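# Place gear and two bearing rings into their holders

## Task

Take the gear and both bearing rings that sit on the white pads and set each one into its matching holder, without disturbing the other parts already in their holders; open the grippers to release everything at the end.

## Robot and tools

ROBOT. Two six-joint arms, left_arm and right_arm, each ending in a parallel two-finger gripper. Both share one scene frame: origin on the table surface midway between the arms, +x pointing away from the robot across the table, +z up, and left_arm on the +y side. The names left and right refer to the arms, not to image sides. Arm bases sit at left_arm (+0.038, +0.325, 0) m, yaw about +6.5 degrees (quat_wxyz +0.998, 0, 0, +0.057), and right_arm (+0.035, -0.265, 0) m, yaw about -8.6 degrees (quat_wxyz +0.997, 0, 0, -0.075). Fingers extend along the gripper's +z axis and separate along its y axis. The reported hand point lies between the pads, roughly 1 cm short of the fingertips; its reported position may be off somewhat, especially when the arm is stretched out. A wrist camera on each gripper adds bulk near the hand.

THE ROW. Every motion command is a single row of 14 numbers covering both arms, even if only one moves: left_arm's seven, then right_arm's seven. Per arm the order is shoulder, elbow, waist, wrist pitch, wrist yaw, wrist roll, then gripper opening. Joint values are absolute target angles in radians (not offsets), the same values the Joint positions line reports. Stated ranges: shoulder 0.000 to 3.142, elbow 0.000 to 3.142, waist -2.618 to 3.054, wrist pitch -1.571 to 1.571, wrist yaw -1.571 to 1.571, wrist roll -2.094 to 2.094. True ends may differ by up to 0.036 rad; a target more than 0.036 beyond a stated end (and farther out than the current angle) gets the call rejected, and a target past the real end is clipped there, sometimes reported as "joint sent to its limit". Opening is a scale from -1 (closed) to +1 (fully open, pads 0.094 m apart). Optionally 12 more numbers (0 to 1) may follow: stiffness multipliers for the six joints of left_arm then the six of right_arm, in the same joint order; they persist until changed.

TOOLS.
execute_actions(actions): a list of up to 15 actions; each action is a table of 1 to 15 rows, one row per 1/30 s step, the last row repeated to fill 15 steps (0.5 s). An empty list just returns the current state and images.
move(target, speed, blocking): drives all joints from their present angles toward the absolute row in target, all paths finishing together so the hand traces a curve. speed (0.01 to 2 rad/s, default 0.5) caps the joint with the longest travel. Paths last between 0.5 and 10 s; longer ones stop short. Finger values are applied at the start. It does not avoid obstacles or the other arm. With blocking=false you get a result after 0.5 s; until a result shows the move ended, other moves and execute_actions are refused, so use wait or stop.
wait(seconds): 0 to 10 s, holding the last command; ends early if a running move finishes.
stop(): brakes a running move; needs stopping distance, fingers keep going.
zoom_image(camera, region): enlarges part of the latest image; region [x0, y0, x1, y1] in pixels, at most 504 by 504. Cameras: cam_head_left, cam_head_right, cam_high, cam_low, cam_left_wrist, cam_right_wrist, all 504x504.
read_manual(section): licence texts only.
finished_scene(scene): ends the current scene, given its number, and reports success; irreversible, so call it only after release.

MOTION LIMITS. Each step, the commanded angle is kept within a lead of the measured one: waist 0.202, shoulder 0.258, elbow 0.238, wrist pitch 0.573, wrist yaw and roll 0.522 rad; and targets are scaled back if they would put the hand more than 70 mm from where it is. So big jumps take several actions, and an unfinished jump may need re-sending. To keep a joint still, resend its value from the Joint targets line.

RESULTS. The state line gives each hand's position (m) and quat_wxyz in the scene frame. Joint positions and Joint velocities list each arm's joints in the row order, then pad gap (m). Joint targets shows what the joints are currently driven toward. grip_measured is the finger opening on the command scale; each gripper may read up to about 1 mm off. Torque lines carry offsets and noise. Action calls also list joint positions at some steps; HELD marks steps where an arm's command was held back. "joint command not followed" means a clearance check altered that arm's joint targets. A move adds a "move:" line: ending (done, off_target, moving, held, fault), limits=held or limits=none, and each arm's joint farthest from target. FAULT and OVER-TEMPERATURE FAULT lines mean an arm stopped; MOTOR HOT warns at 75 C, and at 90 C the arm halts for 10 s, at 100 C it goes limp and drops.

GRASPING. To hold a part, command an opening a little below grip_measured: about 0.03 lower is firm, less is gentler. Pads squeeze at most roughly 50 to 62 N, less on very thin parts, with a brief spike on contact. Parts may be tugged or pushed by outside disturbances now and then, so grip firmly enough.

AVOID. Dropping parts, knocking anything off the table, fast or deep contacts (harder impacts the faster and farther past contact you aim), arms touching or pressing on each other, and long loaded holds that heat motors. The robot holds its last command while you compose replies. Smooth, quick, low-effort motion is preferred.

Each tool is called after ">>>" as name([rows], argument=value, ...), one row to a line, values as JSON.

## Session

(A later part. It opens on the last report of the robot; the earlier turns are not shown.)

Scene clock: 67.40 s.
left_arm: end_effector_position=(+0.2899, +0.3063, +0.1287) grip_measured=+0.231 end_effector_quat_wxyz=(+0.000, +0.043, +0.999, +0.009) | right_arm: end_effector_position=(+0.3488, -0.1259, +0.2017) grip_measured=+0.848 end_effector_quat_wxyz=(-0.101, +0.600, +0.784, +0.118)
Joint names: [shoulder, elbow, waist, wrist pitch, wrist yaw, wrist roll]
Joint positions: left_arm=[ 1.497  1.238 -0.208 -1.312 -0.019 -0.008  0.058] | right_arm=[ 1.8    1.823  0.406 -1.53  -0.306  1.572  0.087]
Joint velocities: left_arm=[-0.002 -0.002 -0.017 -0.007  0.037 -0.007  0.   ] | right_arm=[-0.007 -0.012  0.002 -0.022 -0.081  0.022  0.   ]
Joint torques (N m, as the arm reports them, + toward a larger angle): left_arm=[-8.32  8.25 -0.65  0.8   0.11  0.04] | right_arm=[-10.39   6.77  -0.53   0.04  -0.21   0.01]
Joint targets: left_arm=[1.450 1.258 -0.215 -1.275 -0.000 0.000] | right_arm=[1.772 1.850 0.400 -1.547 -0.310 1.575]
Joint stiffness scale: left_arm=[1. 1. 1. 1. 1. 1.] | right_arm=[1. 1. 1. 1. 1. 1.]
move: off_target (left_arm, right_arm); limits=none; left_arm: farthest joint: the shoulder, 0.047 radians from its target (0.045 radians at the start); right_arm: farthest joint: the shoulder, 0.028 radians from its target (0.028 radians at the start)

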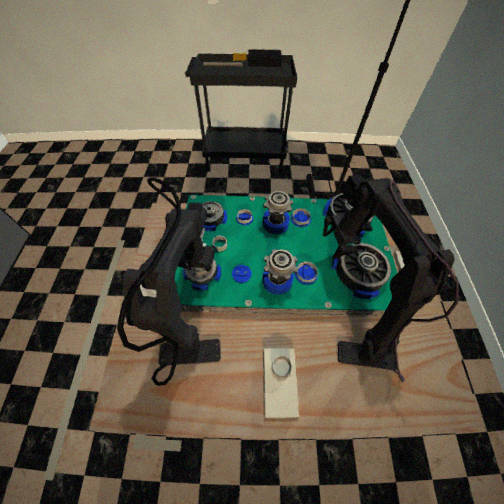

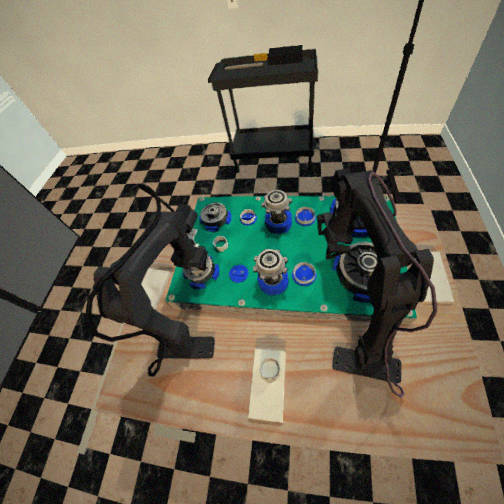

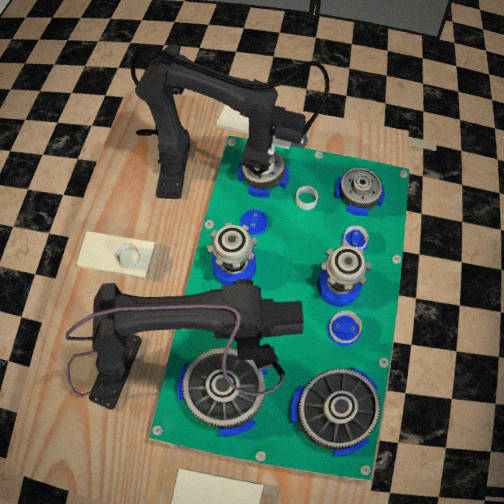

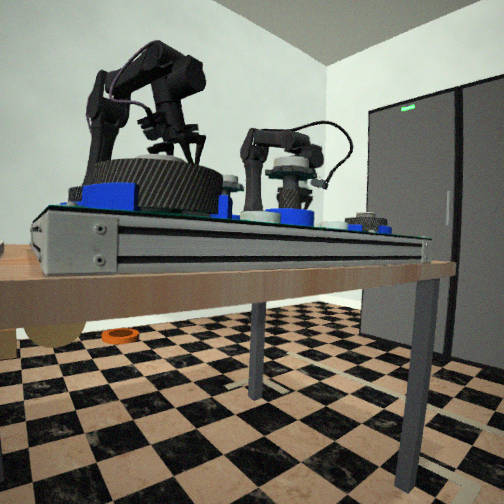

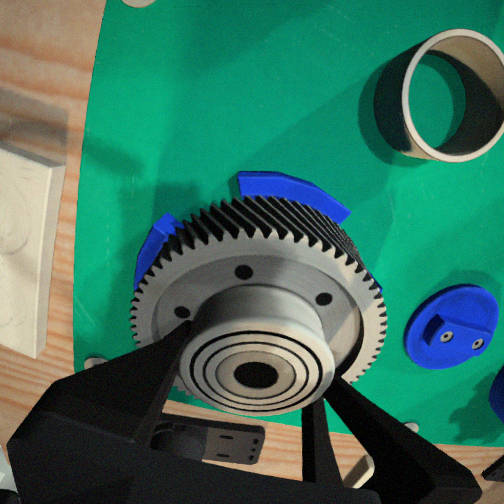

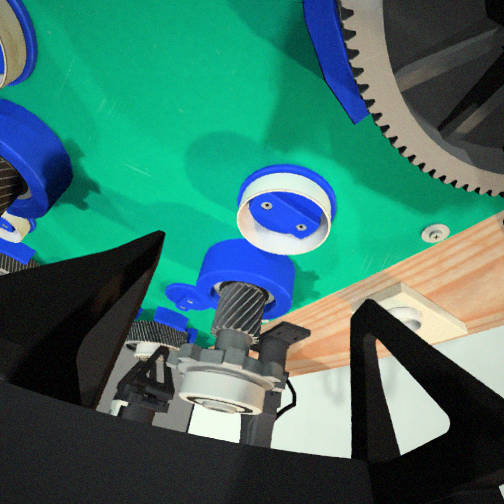

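>>> move(target=[1.428,1.345,-0.213,-1.315,0.008,0,0.15,1.772,1.85,0.4,-1.547,-0.31,1.575,0.85], speed=0.15)

>>> zoom_image(camera="cam_left_wrist", region=[110, 160, 370, 320])

Scene clock: 70.20 s.
left_arm: end_effector_position=(+0.2908, +0.3051, +0.1316) grip_measured=+0.231 end_effector_quat_wxyz=(+0.001, +0.043, +0.999, +0.006) | right_arm: end_effector_position=(+0.3488, -0.1259, +0.2017) grip_measured=+0.848 end_effector_quat_wxyz=(-0.101, +0.600, +0.784, +0.118)
Joint names: [shoulder, elbow, waist, wrist pitch, wrist yaw, wrist roll]
Joint positions: left_arm=[ 1.499  1.252 -0.208 -1.322 -0.012 -0.007  0.058] | right_arm=[ 1.8    1.823  0.406 -1.53  -0.306  1.572  0.087]
Joint velocities: left_arm=[ 0.007 -0.002 -0.012 -0.007 -0.037  0.066  0.001] | right_arm=[ 0.002 -0.017 -0.022 -0.051  0.051 -0.066 -0.001]
Joint torques (N m, as the arm reports them, + toward a larger angle): left_arm=[-10.13  14.81  -0.26   0.42   0.14   0.06] | right_arm=[-10.43   6.78  -0.48   0.04  -0.21   0.01]
Joint targets: left_arm=[1.428 1.345 -0.213 -1.315 0.008 0.000] | right_arm=[1.772 1.850 0.400 -1.547 -0.310 1.575]
Joint stiffness scale: left_arm=[1. 1. 1. 1. 1. 1.] | right_arm=[1. 1. 1. 1. 1. 1.]
move: off_target (left_arm, right_arm); limits=none; left_arm: farthest joint: the elbow, 0.093 radians from its target (0.107 radians at the start); right_arm: farthest joint: the shoulder, 0.028 radians from its target (0.028 radians at the start)

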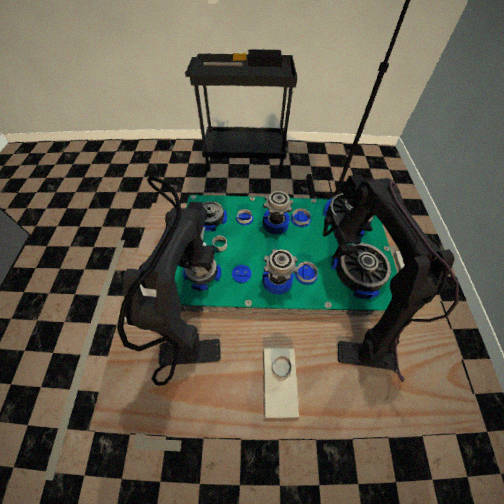

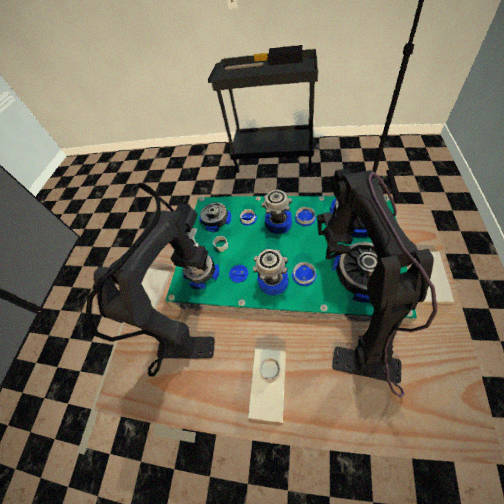

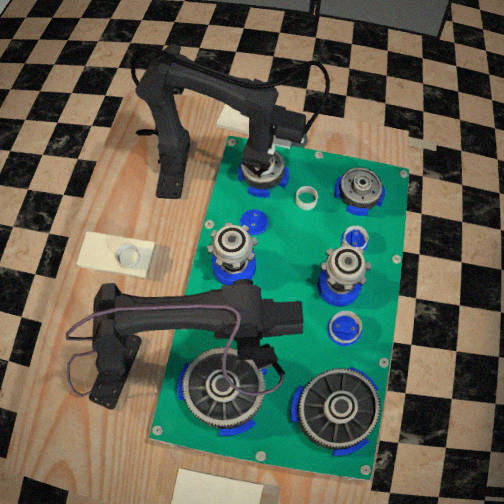

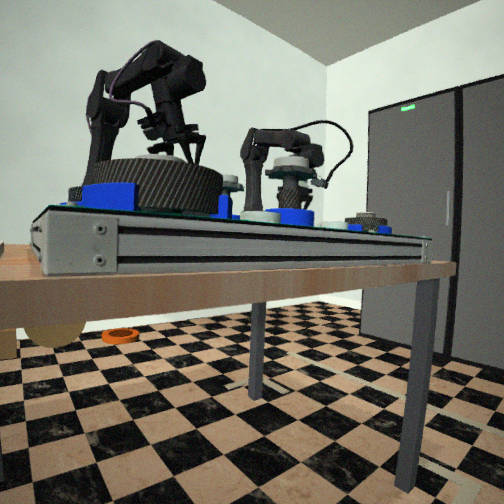

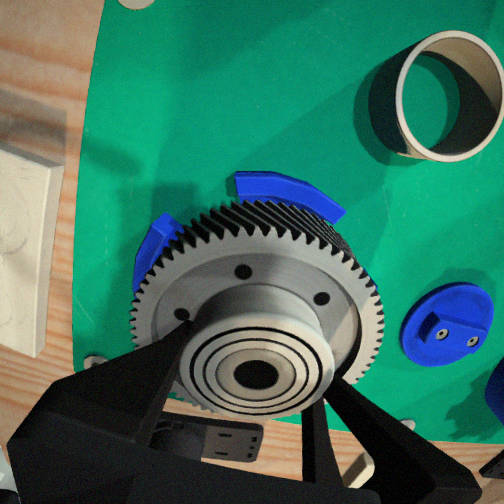

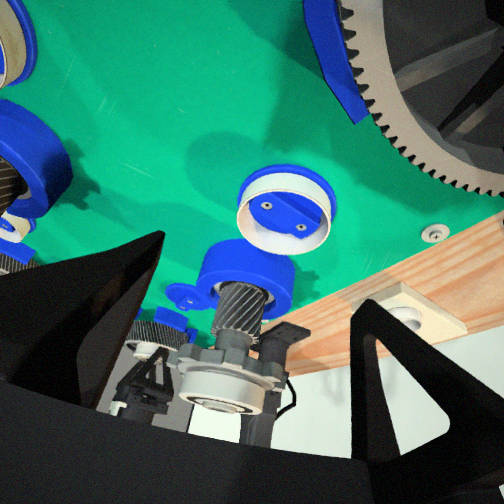

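Region (110, 160, 370, 320) of cam_left_wrist's 504x504 image, scaled by 1.938, with more detail than that image has; it fills the top 310 rows of this view, and the rest is white.

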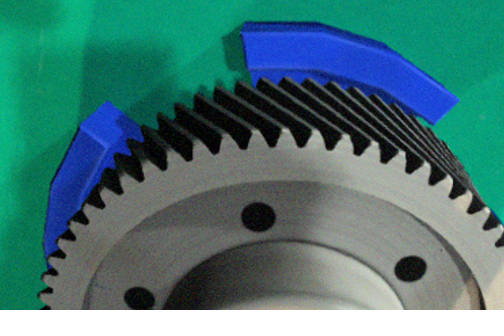

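>>> move(target=[1.45,1.25,-0.213,-1.258,0.012,0,0.15,1.772,1.85,0.4,-1.547,-0.31,1.575,0.85], speed=0.08)

>>> zoom_image(camera="cam_left_wrist", region=[110, 160, 370, 320])

Scene clock: 71.67 s.
left_arm: end_effector_position=(+0.2924, +0.3049, +0.1189) grip_measured=+0.231 end_effector_quat_wxyz=(-0.006, +0.043, +0.999, +0.006) | right_arm: end_effector_position=(+0.3488, -0.1259, +0.2017) grip_measured=+0.848 end_effector_quat_wxyz=(-0.101, +0.600, +0.784, +0.118)
Joint names: [shoulder, elbow, waist, wrist pitch, wrist yaw, wrist roll]
Joint positions: left_arm=[ 1.52   1.22  -0.207 -1.283 -0.011 -0.006  0.058] | right_arm=[ 1.8    1.823  0.406 -1.53  -0.306  1.572  0.087]
Joint velocities: left_arm=[-0.017  0.002 -0.012  0.007 -0.051  0.007  0.   ] | right_arm=[-0.007  0.027 -0.002 -0.022  0.051  0.037  0.001]
Joint torques (N m, as the arm reports them, + toward a larger angle): left_arm=[-10.14   9.13  -0.39   0.62   0.18   0.04] | right_arm=[-10.43   6.77  -0.49   0.04  -0.2    0.01]
Joint targets: left_arm=[1.450 1.250 -0.213 -1.258 0.012 0.000] | right_arm=[1.772 1.850 0.400 -1.547 -0.310 1.575]
Joint stiffness scale: left_arm=[1. 1. 1. 1. 1. 1.] | right_arm=[1. 1. 1. 1. 1. 1.]
move: off_target (left_arm, right_arm); limits=none; left_arm: farthest joint: the shoulder, 0.070 radians from its target (0.049 radians at the start); right_arm: farthest joint: the shoulder, 0.028 radians from its target (0.028 radians at the start)

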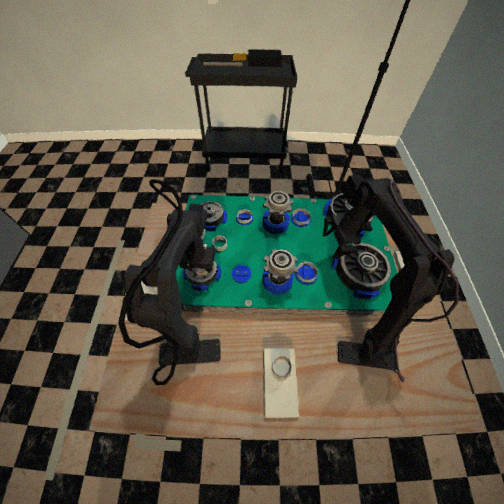

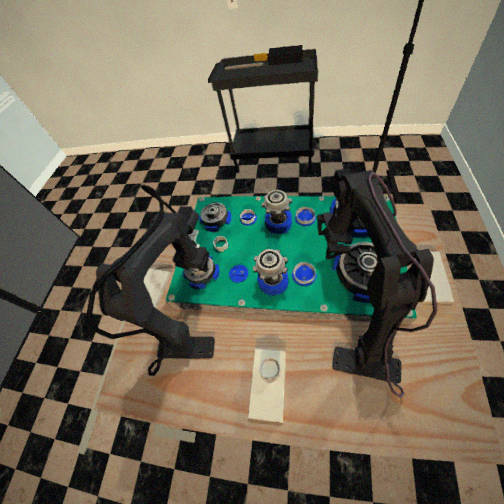

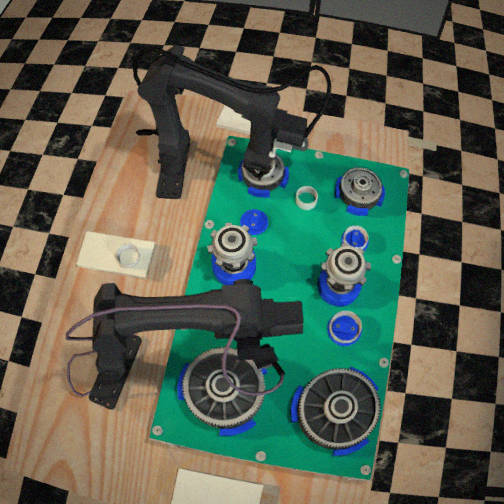

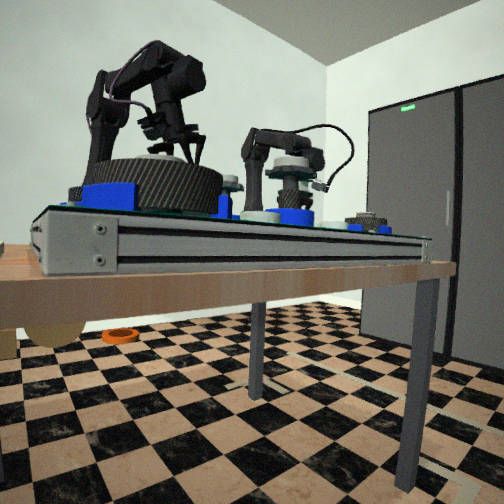

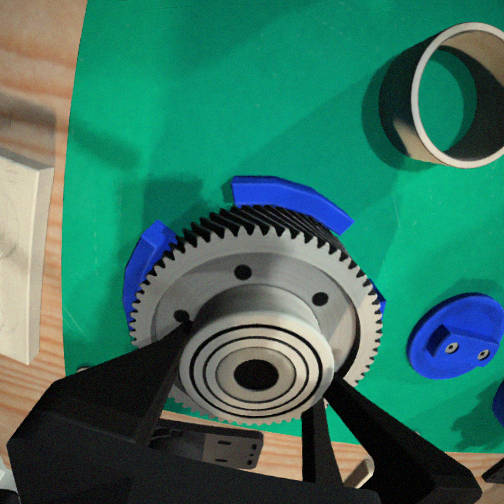

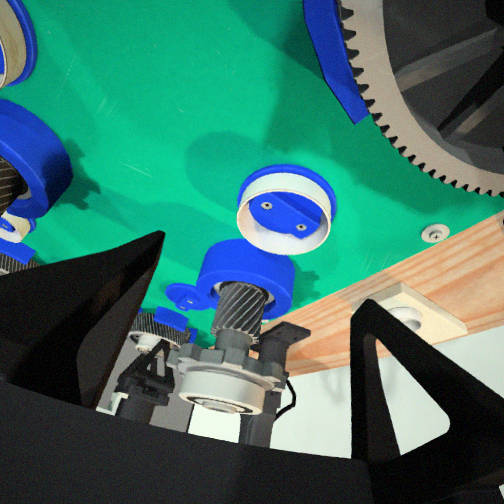

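Region (110, 160, 370, 320) of cam_left_wrist's 504x504 image, scaled by 1.938, with more detail than that image has; it fills the top 310 rows of this view, and the rest is white.

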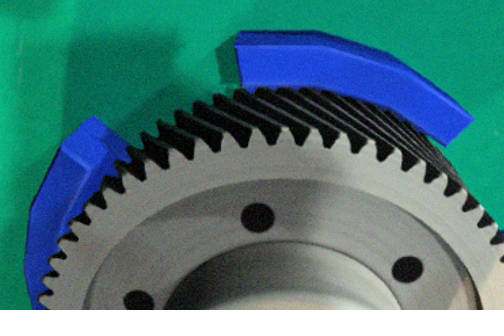

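>>> execute_actions([
  [[1.465,1.235,-0.213,-1.258,0.012,0,0.15,1.772,1.85,0.4,-1.547,-0.31,1.575,0.85],[1.475,1.23,-0.213,-1.258,0.012,0,0.15,1.772,1.85,0.4,-1.547,-0.31,1.575,0.85],[1.485,1.22,-0.213,-1.258,0.012,0,0.15,1.772,1.85,0.4,-1.547,-0.31,1.575,0.85]],
  [[1.49,1.22,-0.213,-1.265,0,0,0.6,1.772,1.85,0.4,-1.547,-0.31,1.575,0.85]],
])

Scene clock: 73.03 s.
left_arm: end_effector_position=(+0.2926, +0.3040, +0.1185) grip_measured=+0.598 end_effector_quat_wxyz=(-0.003, +0.043, +0.999, +0.004) | right_arm: end_effector_position=(+0.3488, -0.1259, +0.2017) grip_measured=+0.848 end_effector_quat_wxyz=(-0.101, +0.600, +0.784, +0.118)
Joint names: [shoulder, elbow, waist, wrist pitch, wrist yaw, wrist roll]
Joint positions: left_arm=[ 1.516  1.215 -0.208 -1.277 -0.007 -0.006  0.075] | right_arm=[ 1.8    1.823  0.406 -1.53  -0.306  1.572  0.087]
Joint velocities: left_arm=[ 0.007 -0.022 -0.027 -0.007 -0.007  0.051 -0.001] | right_arm=[-0.017 -0.002  0.007  0.022 -0.007 -0.022  0.   ]
Joint torques (N m, as the arm reports them, + toward a larger angle): left_arm=[-6.86  6.95 -0.41  0.48  0.03  0.03] | right_arm=[-10.41   6.79  -0.52   0.03  -0.21   0.02]
Joint targets: left_arm=[1.490 1.220 -0.213 -1.265 0.000 -0.000] | right_arm=[1.772 1.850 0.400 -1.547 -0.310 1.575]
Joint stiffness scale: left_arm=[1. 1. 1. 1. 1. 1.] | right_arm=[1. 1. 1. 1. 1. 1.]
Step readings (joint positions; steps 1 to 15: 1st action; 16 to 30: 2nd action):
0: left_arm=[1.520 1.220 -0.207 -1.283 -0.011 -0.006] | right_arm=[1.800 1.823 0.406 -1.530 -0.306 1.572]
1: left_arm=[1.520 1.218 -0.207 -1.282 -0.011 -0.006] | right_arm=[1.800 1.823 0.406 -1.530 -0.306 1.572]
2: left_arm=[1.520 1.217 -0.207 -1.281 -0.011 -0.006] | right_arm=[1.800 1.823 0.406 -1.530 -0.306 1.572]
4: left_arm=[1.520 1.215 -0.207 -1.278 -0.011 -0.006] | right_arm=[1.800 1.823 0.406 -1.530 -0.306 1.572]
8: left_arm=[1.520 1.215 -0.207 -1.278 -0.012 -0.006] | right_arm=[1.800 1.823 0.406 -1.530 -0.306 1.572]
15: left_arm=[1.520 1.215 -0.207 -1.278 -0.012 -0.006] | right_arm=[1.800 1.823 0.406 -1.530 -0.306 1.572]
16: left_arm=[1.520 1.215 -0.207 -1.278 -0.012 -0.006] | right_arm=[1.800 1.823 0.406 -1.530 -0.306 1.572]
17: left_arm=[1.518 1.215 -0.208 -1.277 -0.010 -0.006] | right_arm=[1.800 1.823 0.406 -1.530 -0.306 1.572]
19: left_arm=[1.516 1.215 -0.208 -1.277 -0.009 -0.006] | right_arm=[1.800 1.823 0.406 -1.530 -0.306 1.572]
23: left_arm=[1.516 1.215 -0.208 -1.277 -0.008 -0.006] | right_arm=[1.800 1.823 0.406 -1.530 -0.306 1.572]
30: Joint positions above

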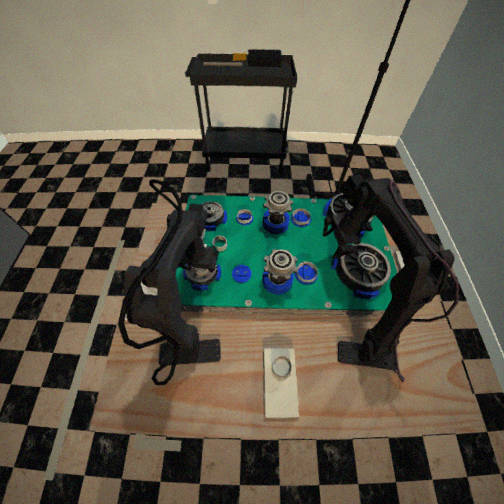

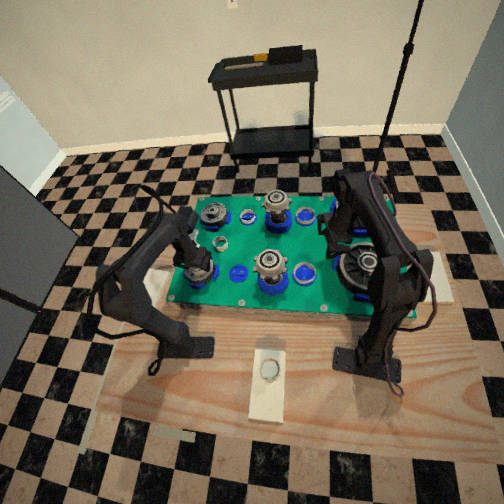

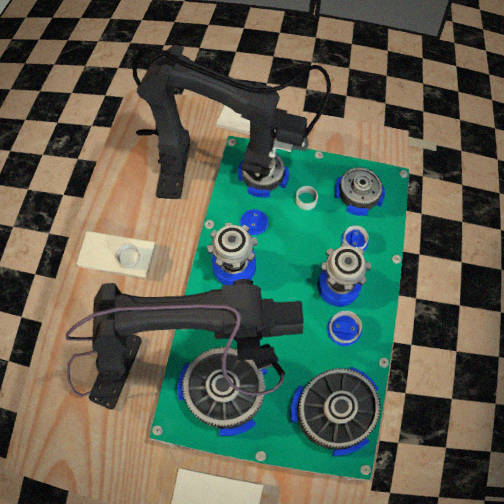

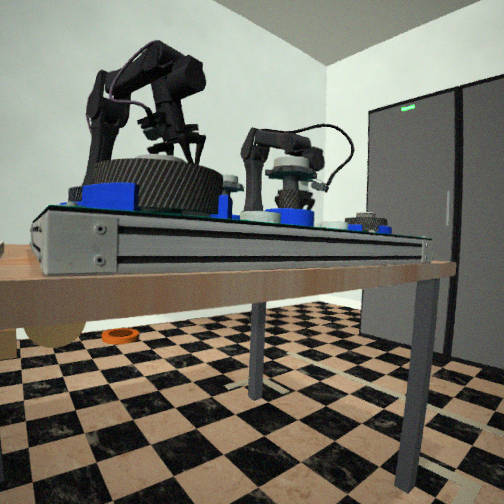

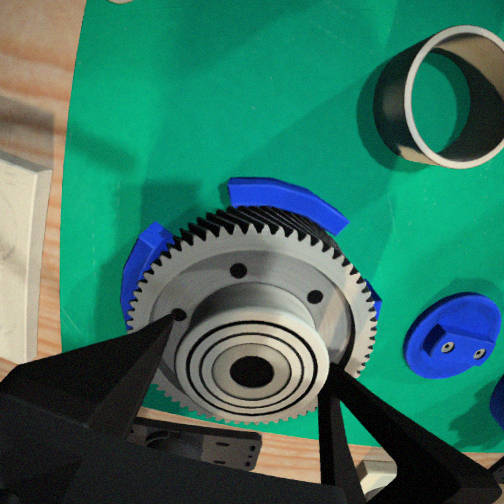

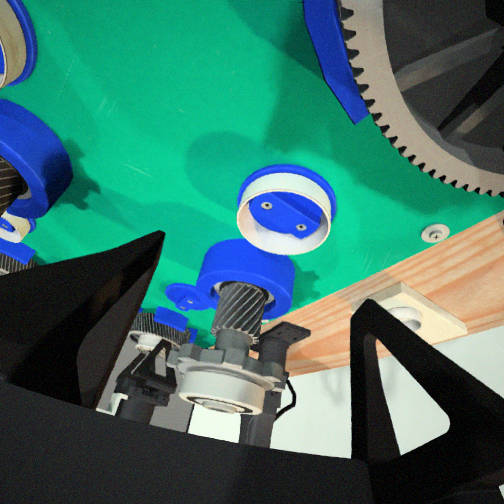

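>>> execute_actions(actions=[])

Scene clock: 74.97 s.
left_arm: end_effector_position=(+0.2926, +0.3040, +0.1185) grip_measured=+0.598 end_effector_quat_wxyz=(-0.003, +0.043, +0.999, +0.004) | right_arm: end_effector_position=(+0.3488, -0.1259, +0.2017) grip_measured=+0.848 end_effector_quat_wxyz=(-0.101, +0.600, +0.784, +0.118)
Joint names: [shoulder, elbow, waist, wrist pitch, wrist yaw, wrist roll]
Joint positions: left_arm=[ 1.516  1.215 -0.208 -1.277 -0.007 -0.006  0.075] | right_arm=[ 1.8    1.823  0.406 -1.53  -0.306  1.572  0.087]
Joint velocities: left_arm=[-0.012 -0.032 -0.012 -0.022 -0.051 -0.037 -0.001] | right_arm=[-0.012 -0.012 -0.002  0.037  0.022  0.022  0.001]
Joint torques (N m, as the arm reports them, + toward a larger angle): left_arm=[-6.92  6.91 -0.39  0.48  0.02  0.03] | right_arm=[-10.37   6.79  -0.49   0.05  -0.21   0.02]
Joint targets: left_arm=[1.490 1.220 -0.213 -1.265 0.000 -0.000] | right_arm=[1.772 1.850 0.400 -1.547 -0.310 1.575]
Joint stiffness scale: left_arm=[1. 1. 1. 1. 1. 1.] | right_arm=[1. 1. 1. 1. 1. 1.]

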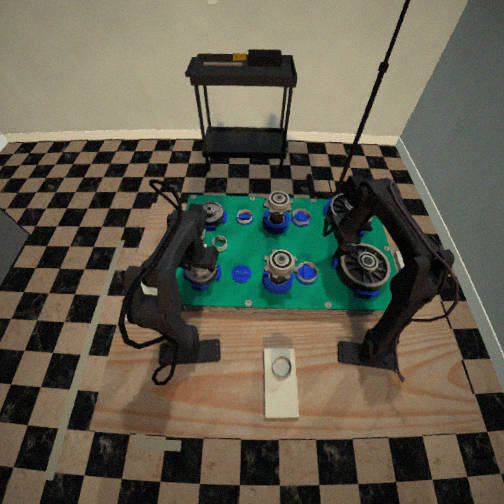

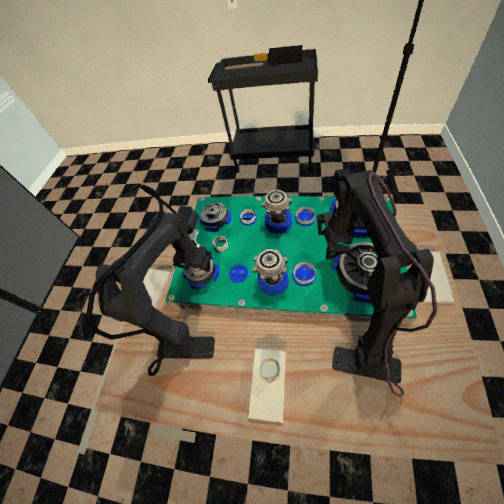

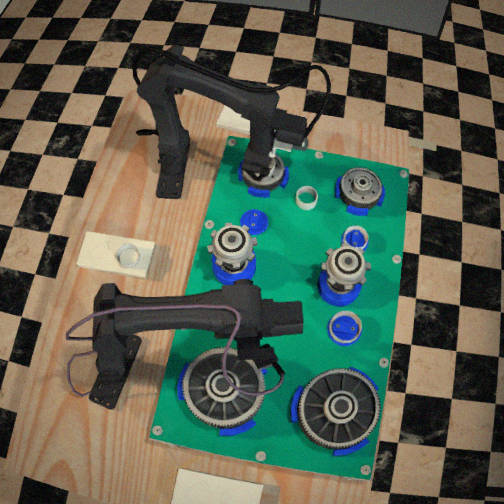

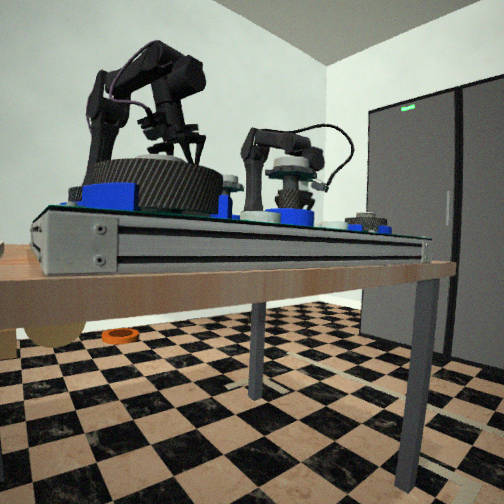

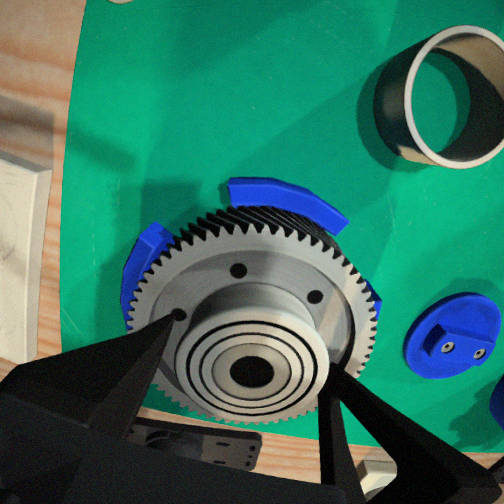

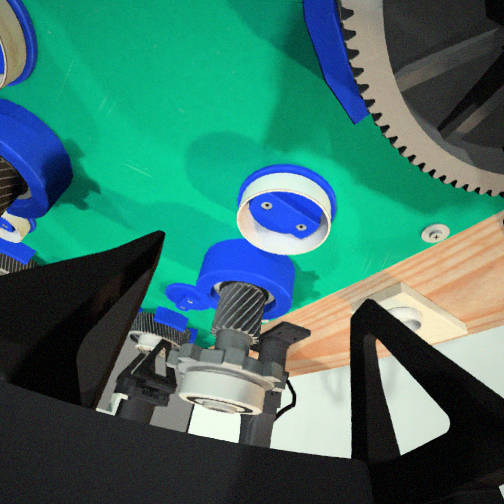

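>>> move(target=[1.515,1.50,-0.213,-1.53,0,0,0.6, 1.6,1.75,-0.3,-1.547,0,0.5,0.85], speed=1.0)

Scene clock: 77.50 s.
left_arm: end_effector_position=(+0.2907, +0.3041, +0.1813) grip_measured=+0.598 end_effector_quat_wxyz=(+0.001, +0.043, +0.999, +0.003) | right_arm: end_effector_position=(+0.3163, -0.3964, +0.2288) grip_measured=+0.848 end_effector_quat_wxyz=(+0.083, +0.457, +0.885, +0.008)
Joint names: [shoulder, elbow, waist, wrist pitch, wrist yaw, wrist roll]
Joint positions: left_arm=[ 1.516  1.466 -0.208 -1.519 -0.006 -0.006  0.075] | right_arm=[ 1.626  1.757 -0.298 -1.535 -0.011  0.506  0.087]
Joint velocities: left_arm=[-0.007 -0.007 -0.017 -0.022  0.022  0.007  0.   ] | right_arm=[ 0.007  0.007  0.007  0.066 -0.051  0.007  0.   ]
Joint torques (N m, as the arm reports them, + toward a larger angle): left_arm=[-4.96  9.43 -0.41  0.23  0.04  0.05] | right_arm=[-8.58  4.44 -0.11  0.27  0.07 -0.1 ]
Joint targets: left_arm=[1.515 1.500 -0.213 -1.530 0.000 0.000] | right_arm=[1.600 1.750 -0.300 -1.547 0.000 0.500]
Joint stiffness scale: left_arm=[1. 1. 1. 1. 1. 1.] | right_arm=[1. 1. 1. 1. 1. 1.]
move: off_target (left_arm, right_arm); limits=none; left_arm: farthest joint: the elbow, 0.034 radians from its target (0.285 radians at the start); right_arm: farthest joint: the shoulder, 0.026 radians from its target (0.200 radians at the start)

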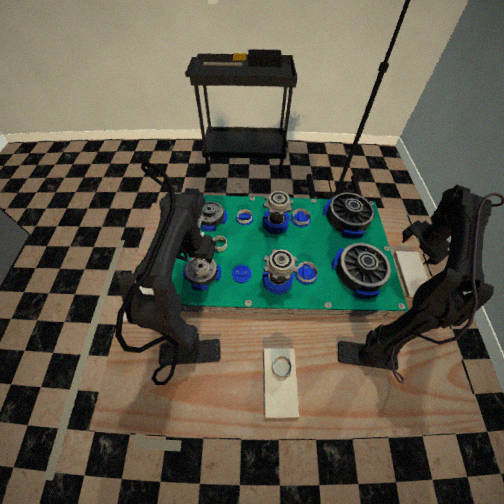

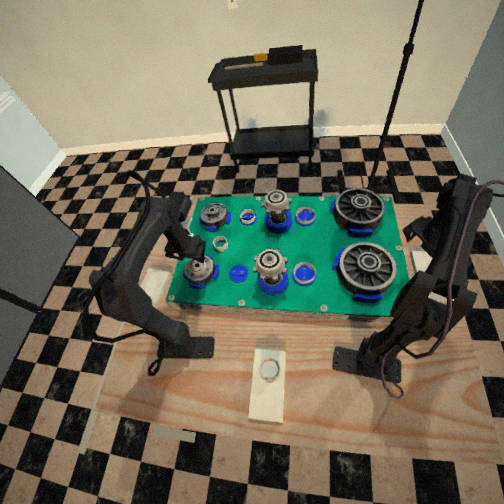

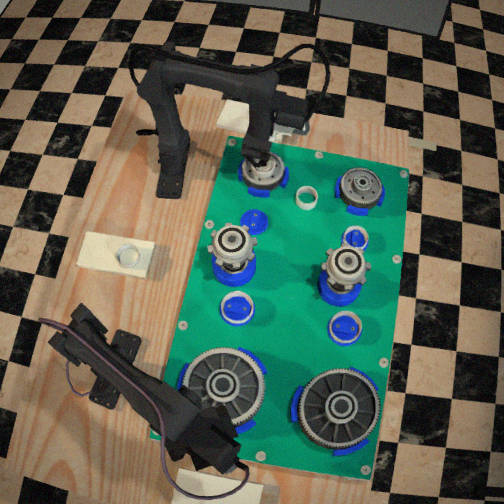

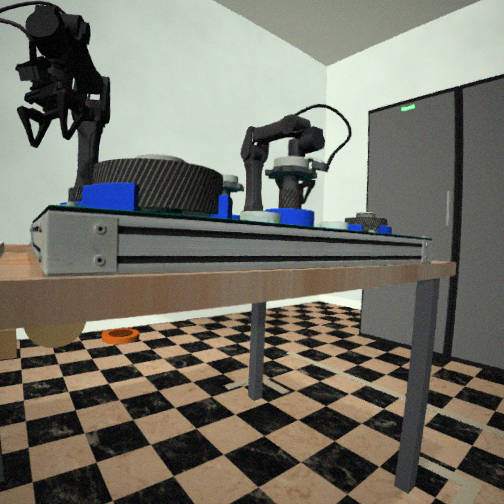

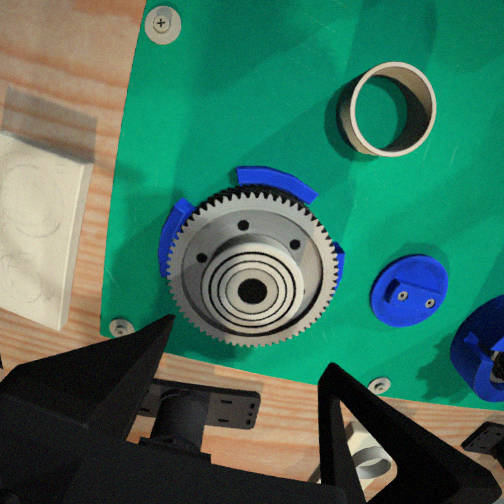

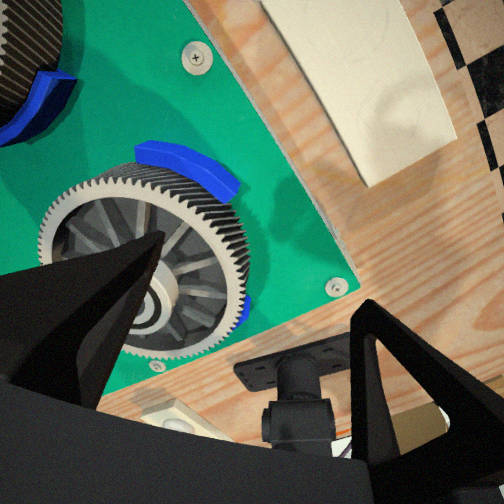

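>>> move(target=[1.39,1.29,-1.785,-1.432,0,0,0.6, 1.6,1.75,-0.3,-1.547,0,0.5,0.85], speed=1.0)

Scene clock: 80.90 s.
left_arm: end_effector_position=(+0.0170, +0.0946, +0.1635) grip_measured=+0.598 end_effector_quat_wxyz=(+0.003, +0.737, +0.675, -0.005) | right_arm: end_effector_position=(+0.3163, -0.3964, +0.2288) grip_measured=+0.848 end_effector_quat_wxyz=(+0.083, +0.457, +0.886, +0.008)
Joint names: [shoulder, elbow, waist, wrist pitch, wrist yaw, wrist roll]
Joint positions: left_arm=[ 1.416  1.305 -1.779 -1.449  0.002 -0.006  0.075] | right_arm=[ 1.626  1.757 -0.298 -1.535 -0.011  0.506  0.087]
Joint velocities: left_arm=[-0.017 -0.012 -0.012 -0.037  0.022 -0.007  0.   ] | right_arm=[ 0.002  0.012  0.012 -0.037 -0.051 -0.081 -0.   ]
Joint torques (N m, as the arm reports them, + toward a larger angle): left_arm=[-6.17  5.18 -0.37  0.57 -0.05  0.04] | right_arm=[-8.57  4.44 -0.17  0.27  0.06 -0.09]
Joint targets: left_arm=[1.390 1.290 -1.785 -1.432 0.000 -0.000] | right_arm=[1.600 1.750 -0.300 -1.547 -0.000 0.500]
Joint stiffness scale: left_arm=[1. 1. 1. 1. 1. 1.] | right_arm=[1. 1. 1. 1. 1. 1.]
move: off_target (left_arm, right_arm); limits=none; left_arm: farthest joint: the shoulder, 0.026 radians from its target (0.126 radians at the start); right_arm: farthest joint: the shoulder, 0.026 radians from its target (0.026 radians at the start)

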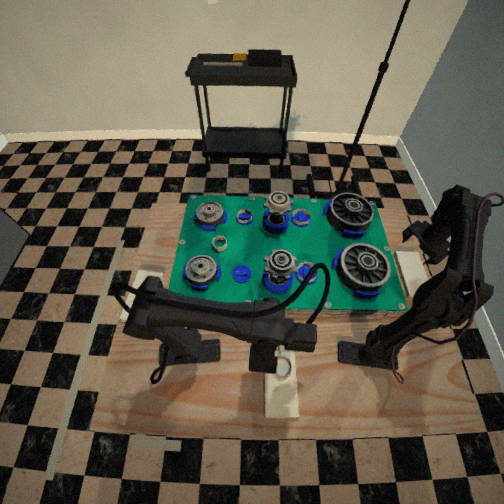

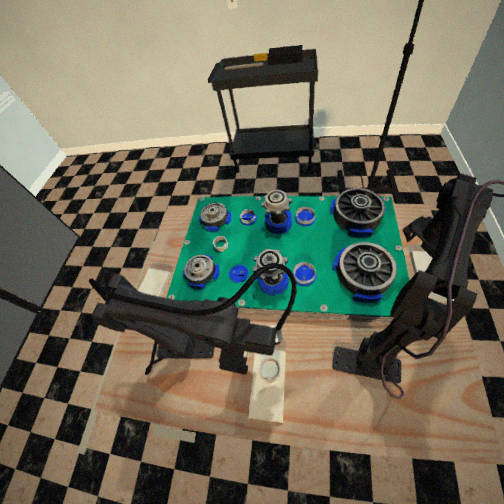

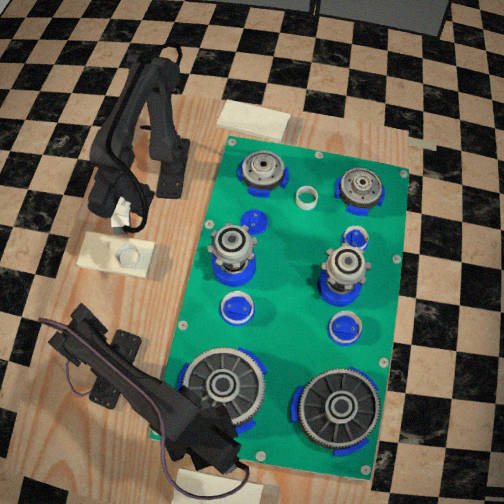

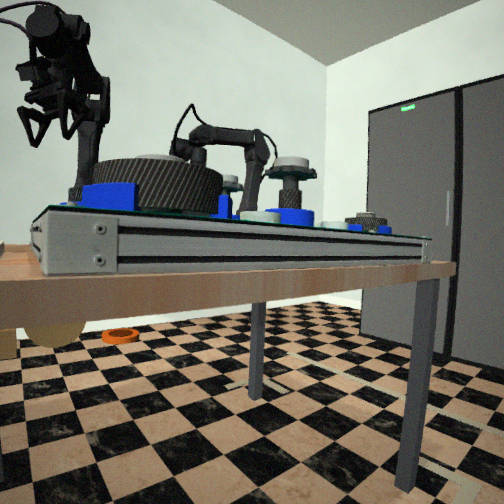

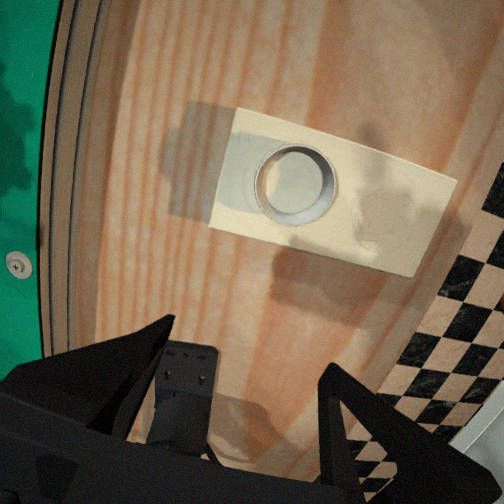

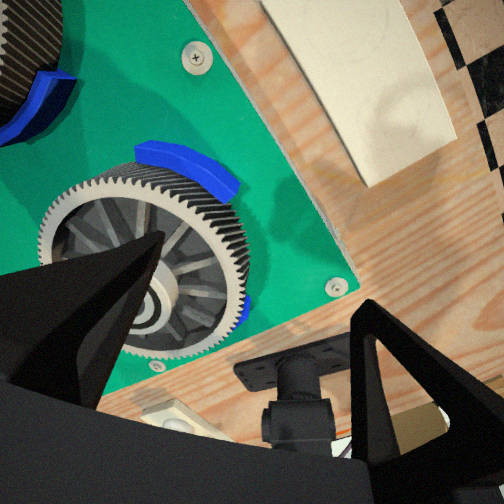

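>>> move(target=[1.683,1.22,-1.818,-1.105,0,0,0.8, 1.6,1.75,-0.3,-1.547,0,0.5,0.85], speed=0.7)

Scene clock: 82.87 s.
left_arm: end_effector_position=(+0.0023, +0.0331, +0.0777) grip_measured=+0.798 end_effector_quat_wxyz=(-0.004, +0.748, +0.664, +0.003) | right_arm: end_effector_position=(+0.3163, -0.3964, +0.2288) grip_measured=+0.848 end_effector_quat_wxyz=(+0.083, +0.457, +0.886, +0.008)
Joint names: [shoulder, elbow, waist, wrist pitch, wrist yaw, wrist roll]
Joint positions: left_arm=[ 1.688  1.229 -1.809 -1.121  0.002 -0.006  0.084] | right_arm=[ 1.626  1.757 -0.298 -1.535 -0.011  0.506  0.087]
Joint velocities: left_arm=[-0.007 -0.002 -0.012 -0.066 -0.037 -0.037 -0.   ] | right_arm=[ 0.012  0.007  0.002 -0.051 -0.066 -0.007  0.   ]
Joint torques (N m, as the arm reports them, + toward a larger angle): left_arm=[-6.52  5.56 -0.69  0.53 -0.04  0.04] | right_arm=[-8.6   4.42 -0.24  0.25  0.05 -0.09]
Joint targets: left_arm=[1.683 1.220 -1.818 -1.105 0.000 0.000] | right_arm=[1.600 1.750 -0.300 -1.547 -0.000 0.500]
Joint stiffness scale: left_arm=[1. 1. 1. 1. 1. 1.] | right_arm=[1. 1. 1. 1. 1. 1.]
move: off_target (right_arm); limits=none; left_arm: farthest joint: the wrist pitch, 0.016 radians from its target (0.343 radians at the start); right_arm: farthest joint: the shoulder, 0.026 radians from its target (0.026 radians at the start)

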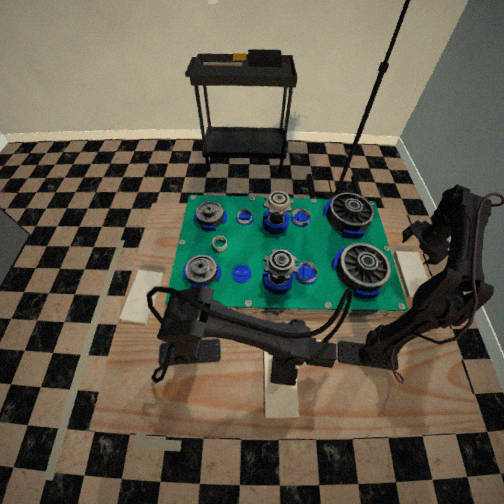

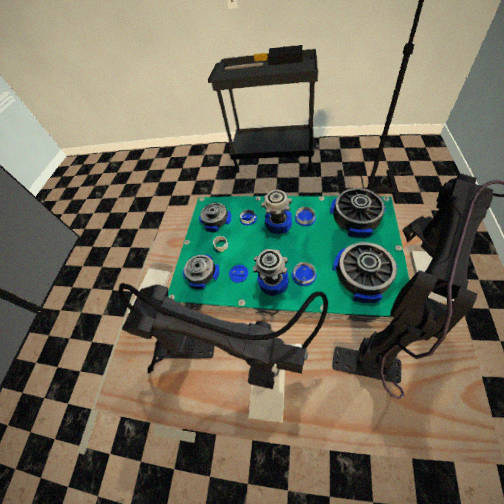

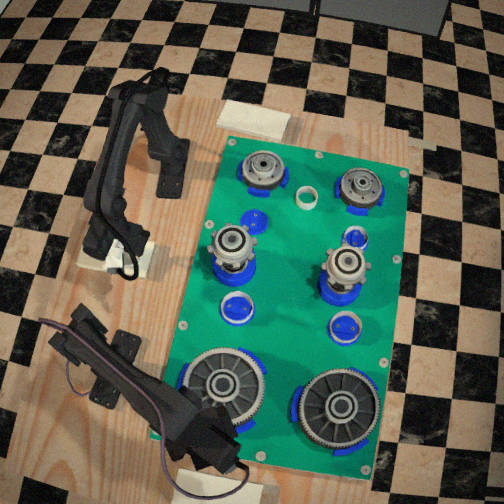

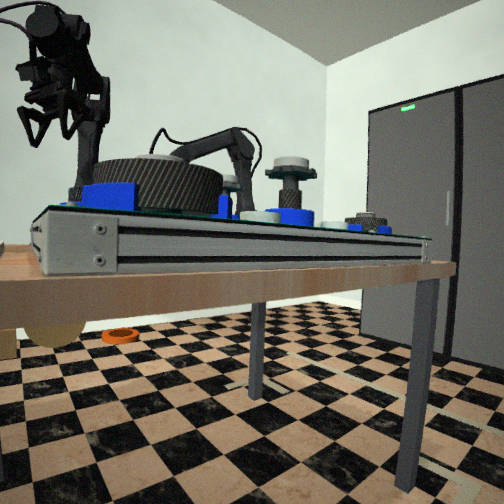

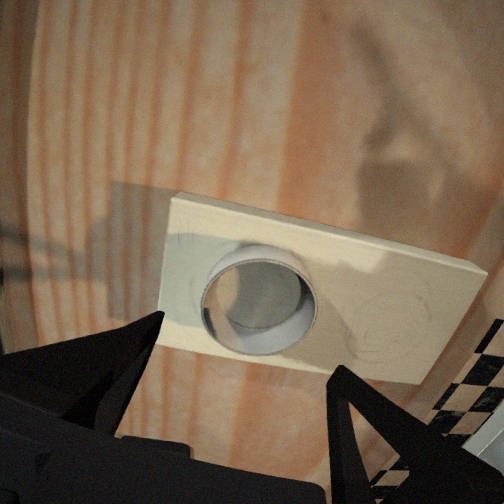

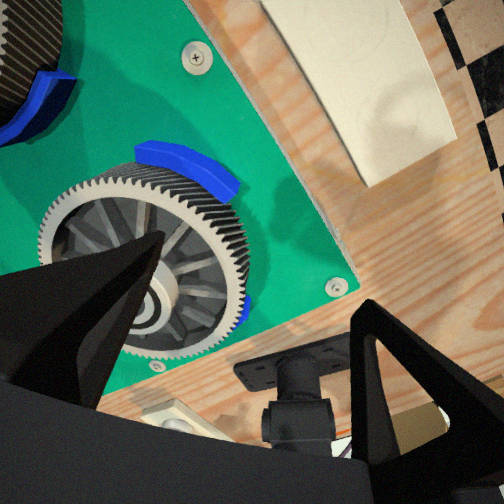

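>>> move(target=[1.729,1.104,-1.818,-0.934,0,0,0.8, 1.6,1.75,-0.3,-1.547,0,0.5,0.85], speed=0.3)

Scene clock: 84.70 s.
left_arm: end_effector_position=(+0.0018, +0.0290, +0.0404) grip_measured=+0.798 end_effector_quat_wxyz=(+0.003, +0.748, +0.664, -0.005) | right_arm: end_effector_position=(+0.3163, -0.3964, +0.2288) grip_measured=+0.848 end_effector_quat_wxyz=(+0.083, +0.457, +0.886, +0.008)
Joint names: [shoulder, elbow, waist, wrist pitch, wrist yaw, wrist roll]
Joint positions: left_arm=[ 1.725  1.117 -1.809 -0.951  0.002 -0.006  0.084] | right_arm=[ 1.626  1.757 -0.298 -1.535 -0.011  0.506  0.087]
Joint velocities: left_arm=[ 0.007 -0.012 -0.007 -0.022 -0.007  0.022  0.   ] | right_arm=[-0.007  0.012  0.012  0.037  0.007 -0.051  0.   ]
Joint torques (N m, as the arm reports them, + toward a larger angle): left_arm=[-6.08  4.99 -0.63  0.58 -0.05  0.04] | right_arm=[-8.57  4.42 -0.21  0.26  0.07 -0.08]
Joint targets: left_arm=[1.729 1.104 -1.818 -0.934 0.000 0.000] | right_arm=[1.600 1.750 -0.300 -1.547 -0.000 0.500]
Joint stiffness scale: left_arm=[1. 1. 1. 1. 1. 1.] | right_arm=[1. 1. 1. 1. 1. 1.]
move: off_target (right_arm); limits=none; left_arm: farthest joint: the wrist pitch, 0.017 radians from its target (0.187 radians at the start); right_arm: farthest joint: the shoulder, 0.026 radians from its target (0.026 radians at the start)

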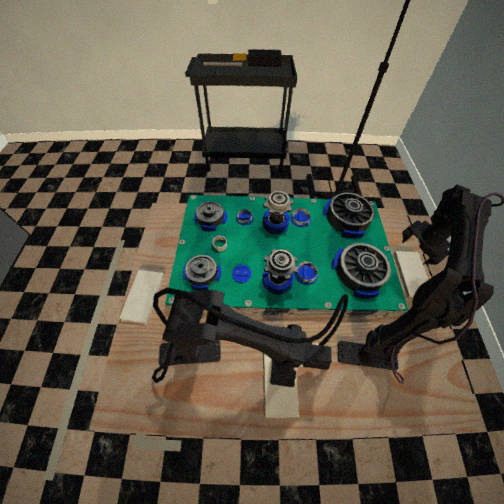

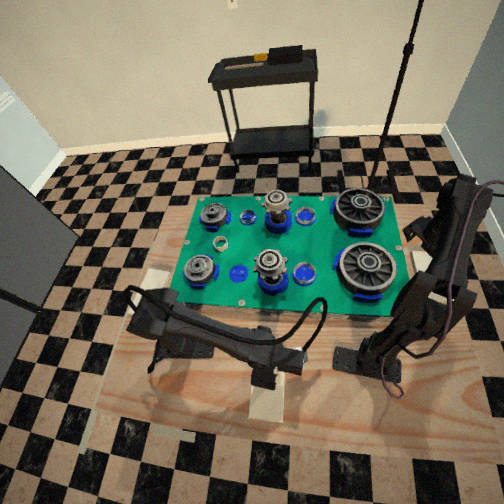

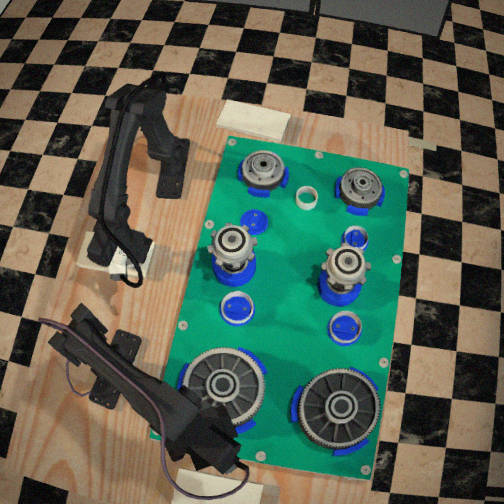

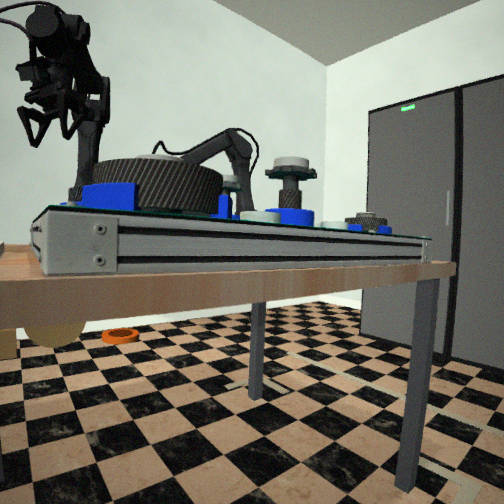

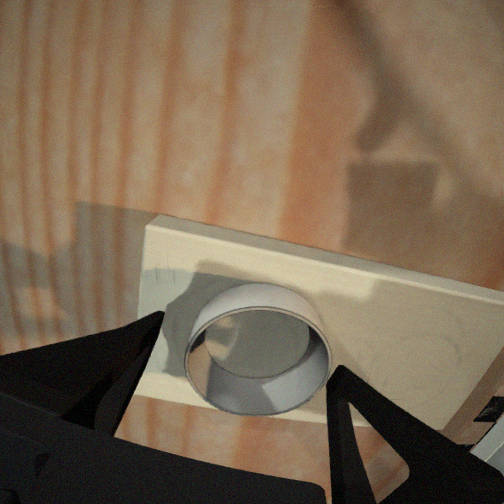

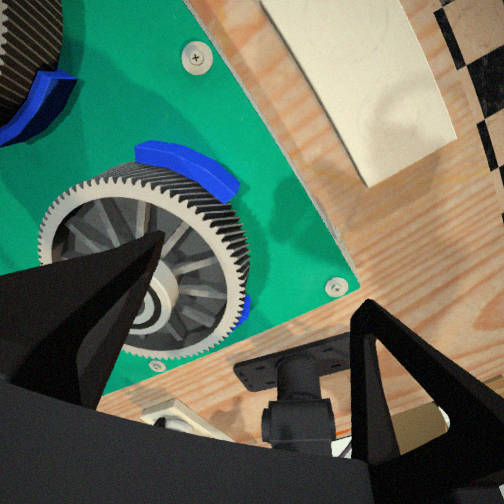

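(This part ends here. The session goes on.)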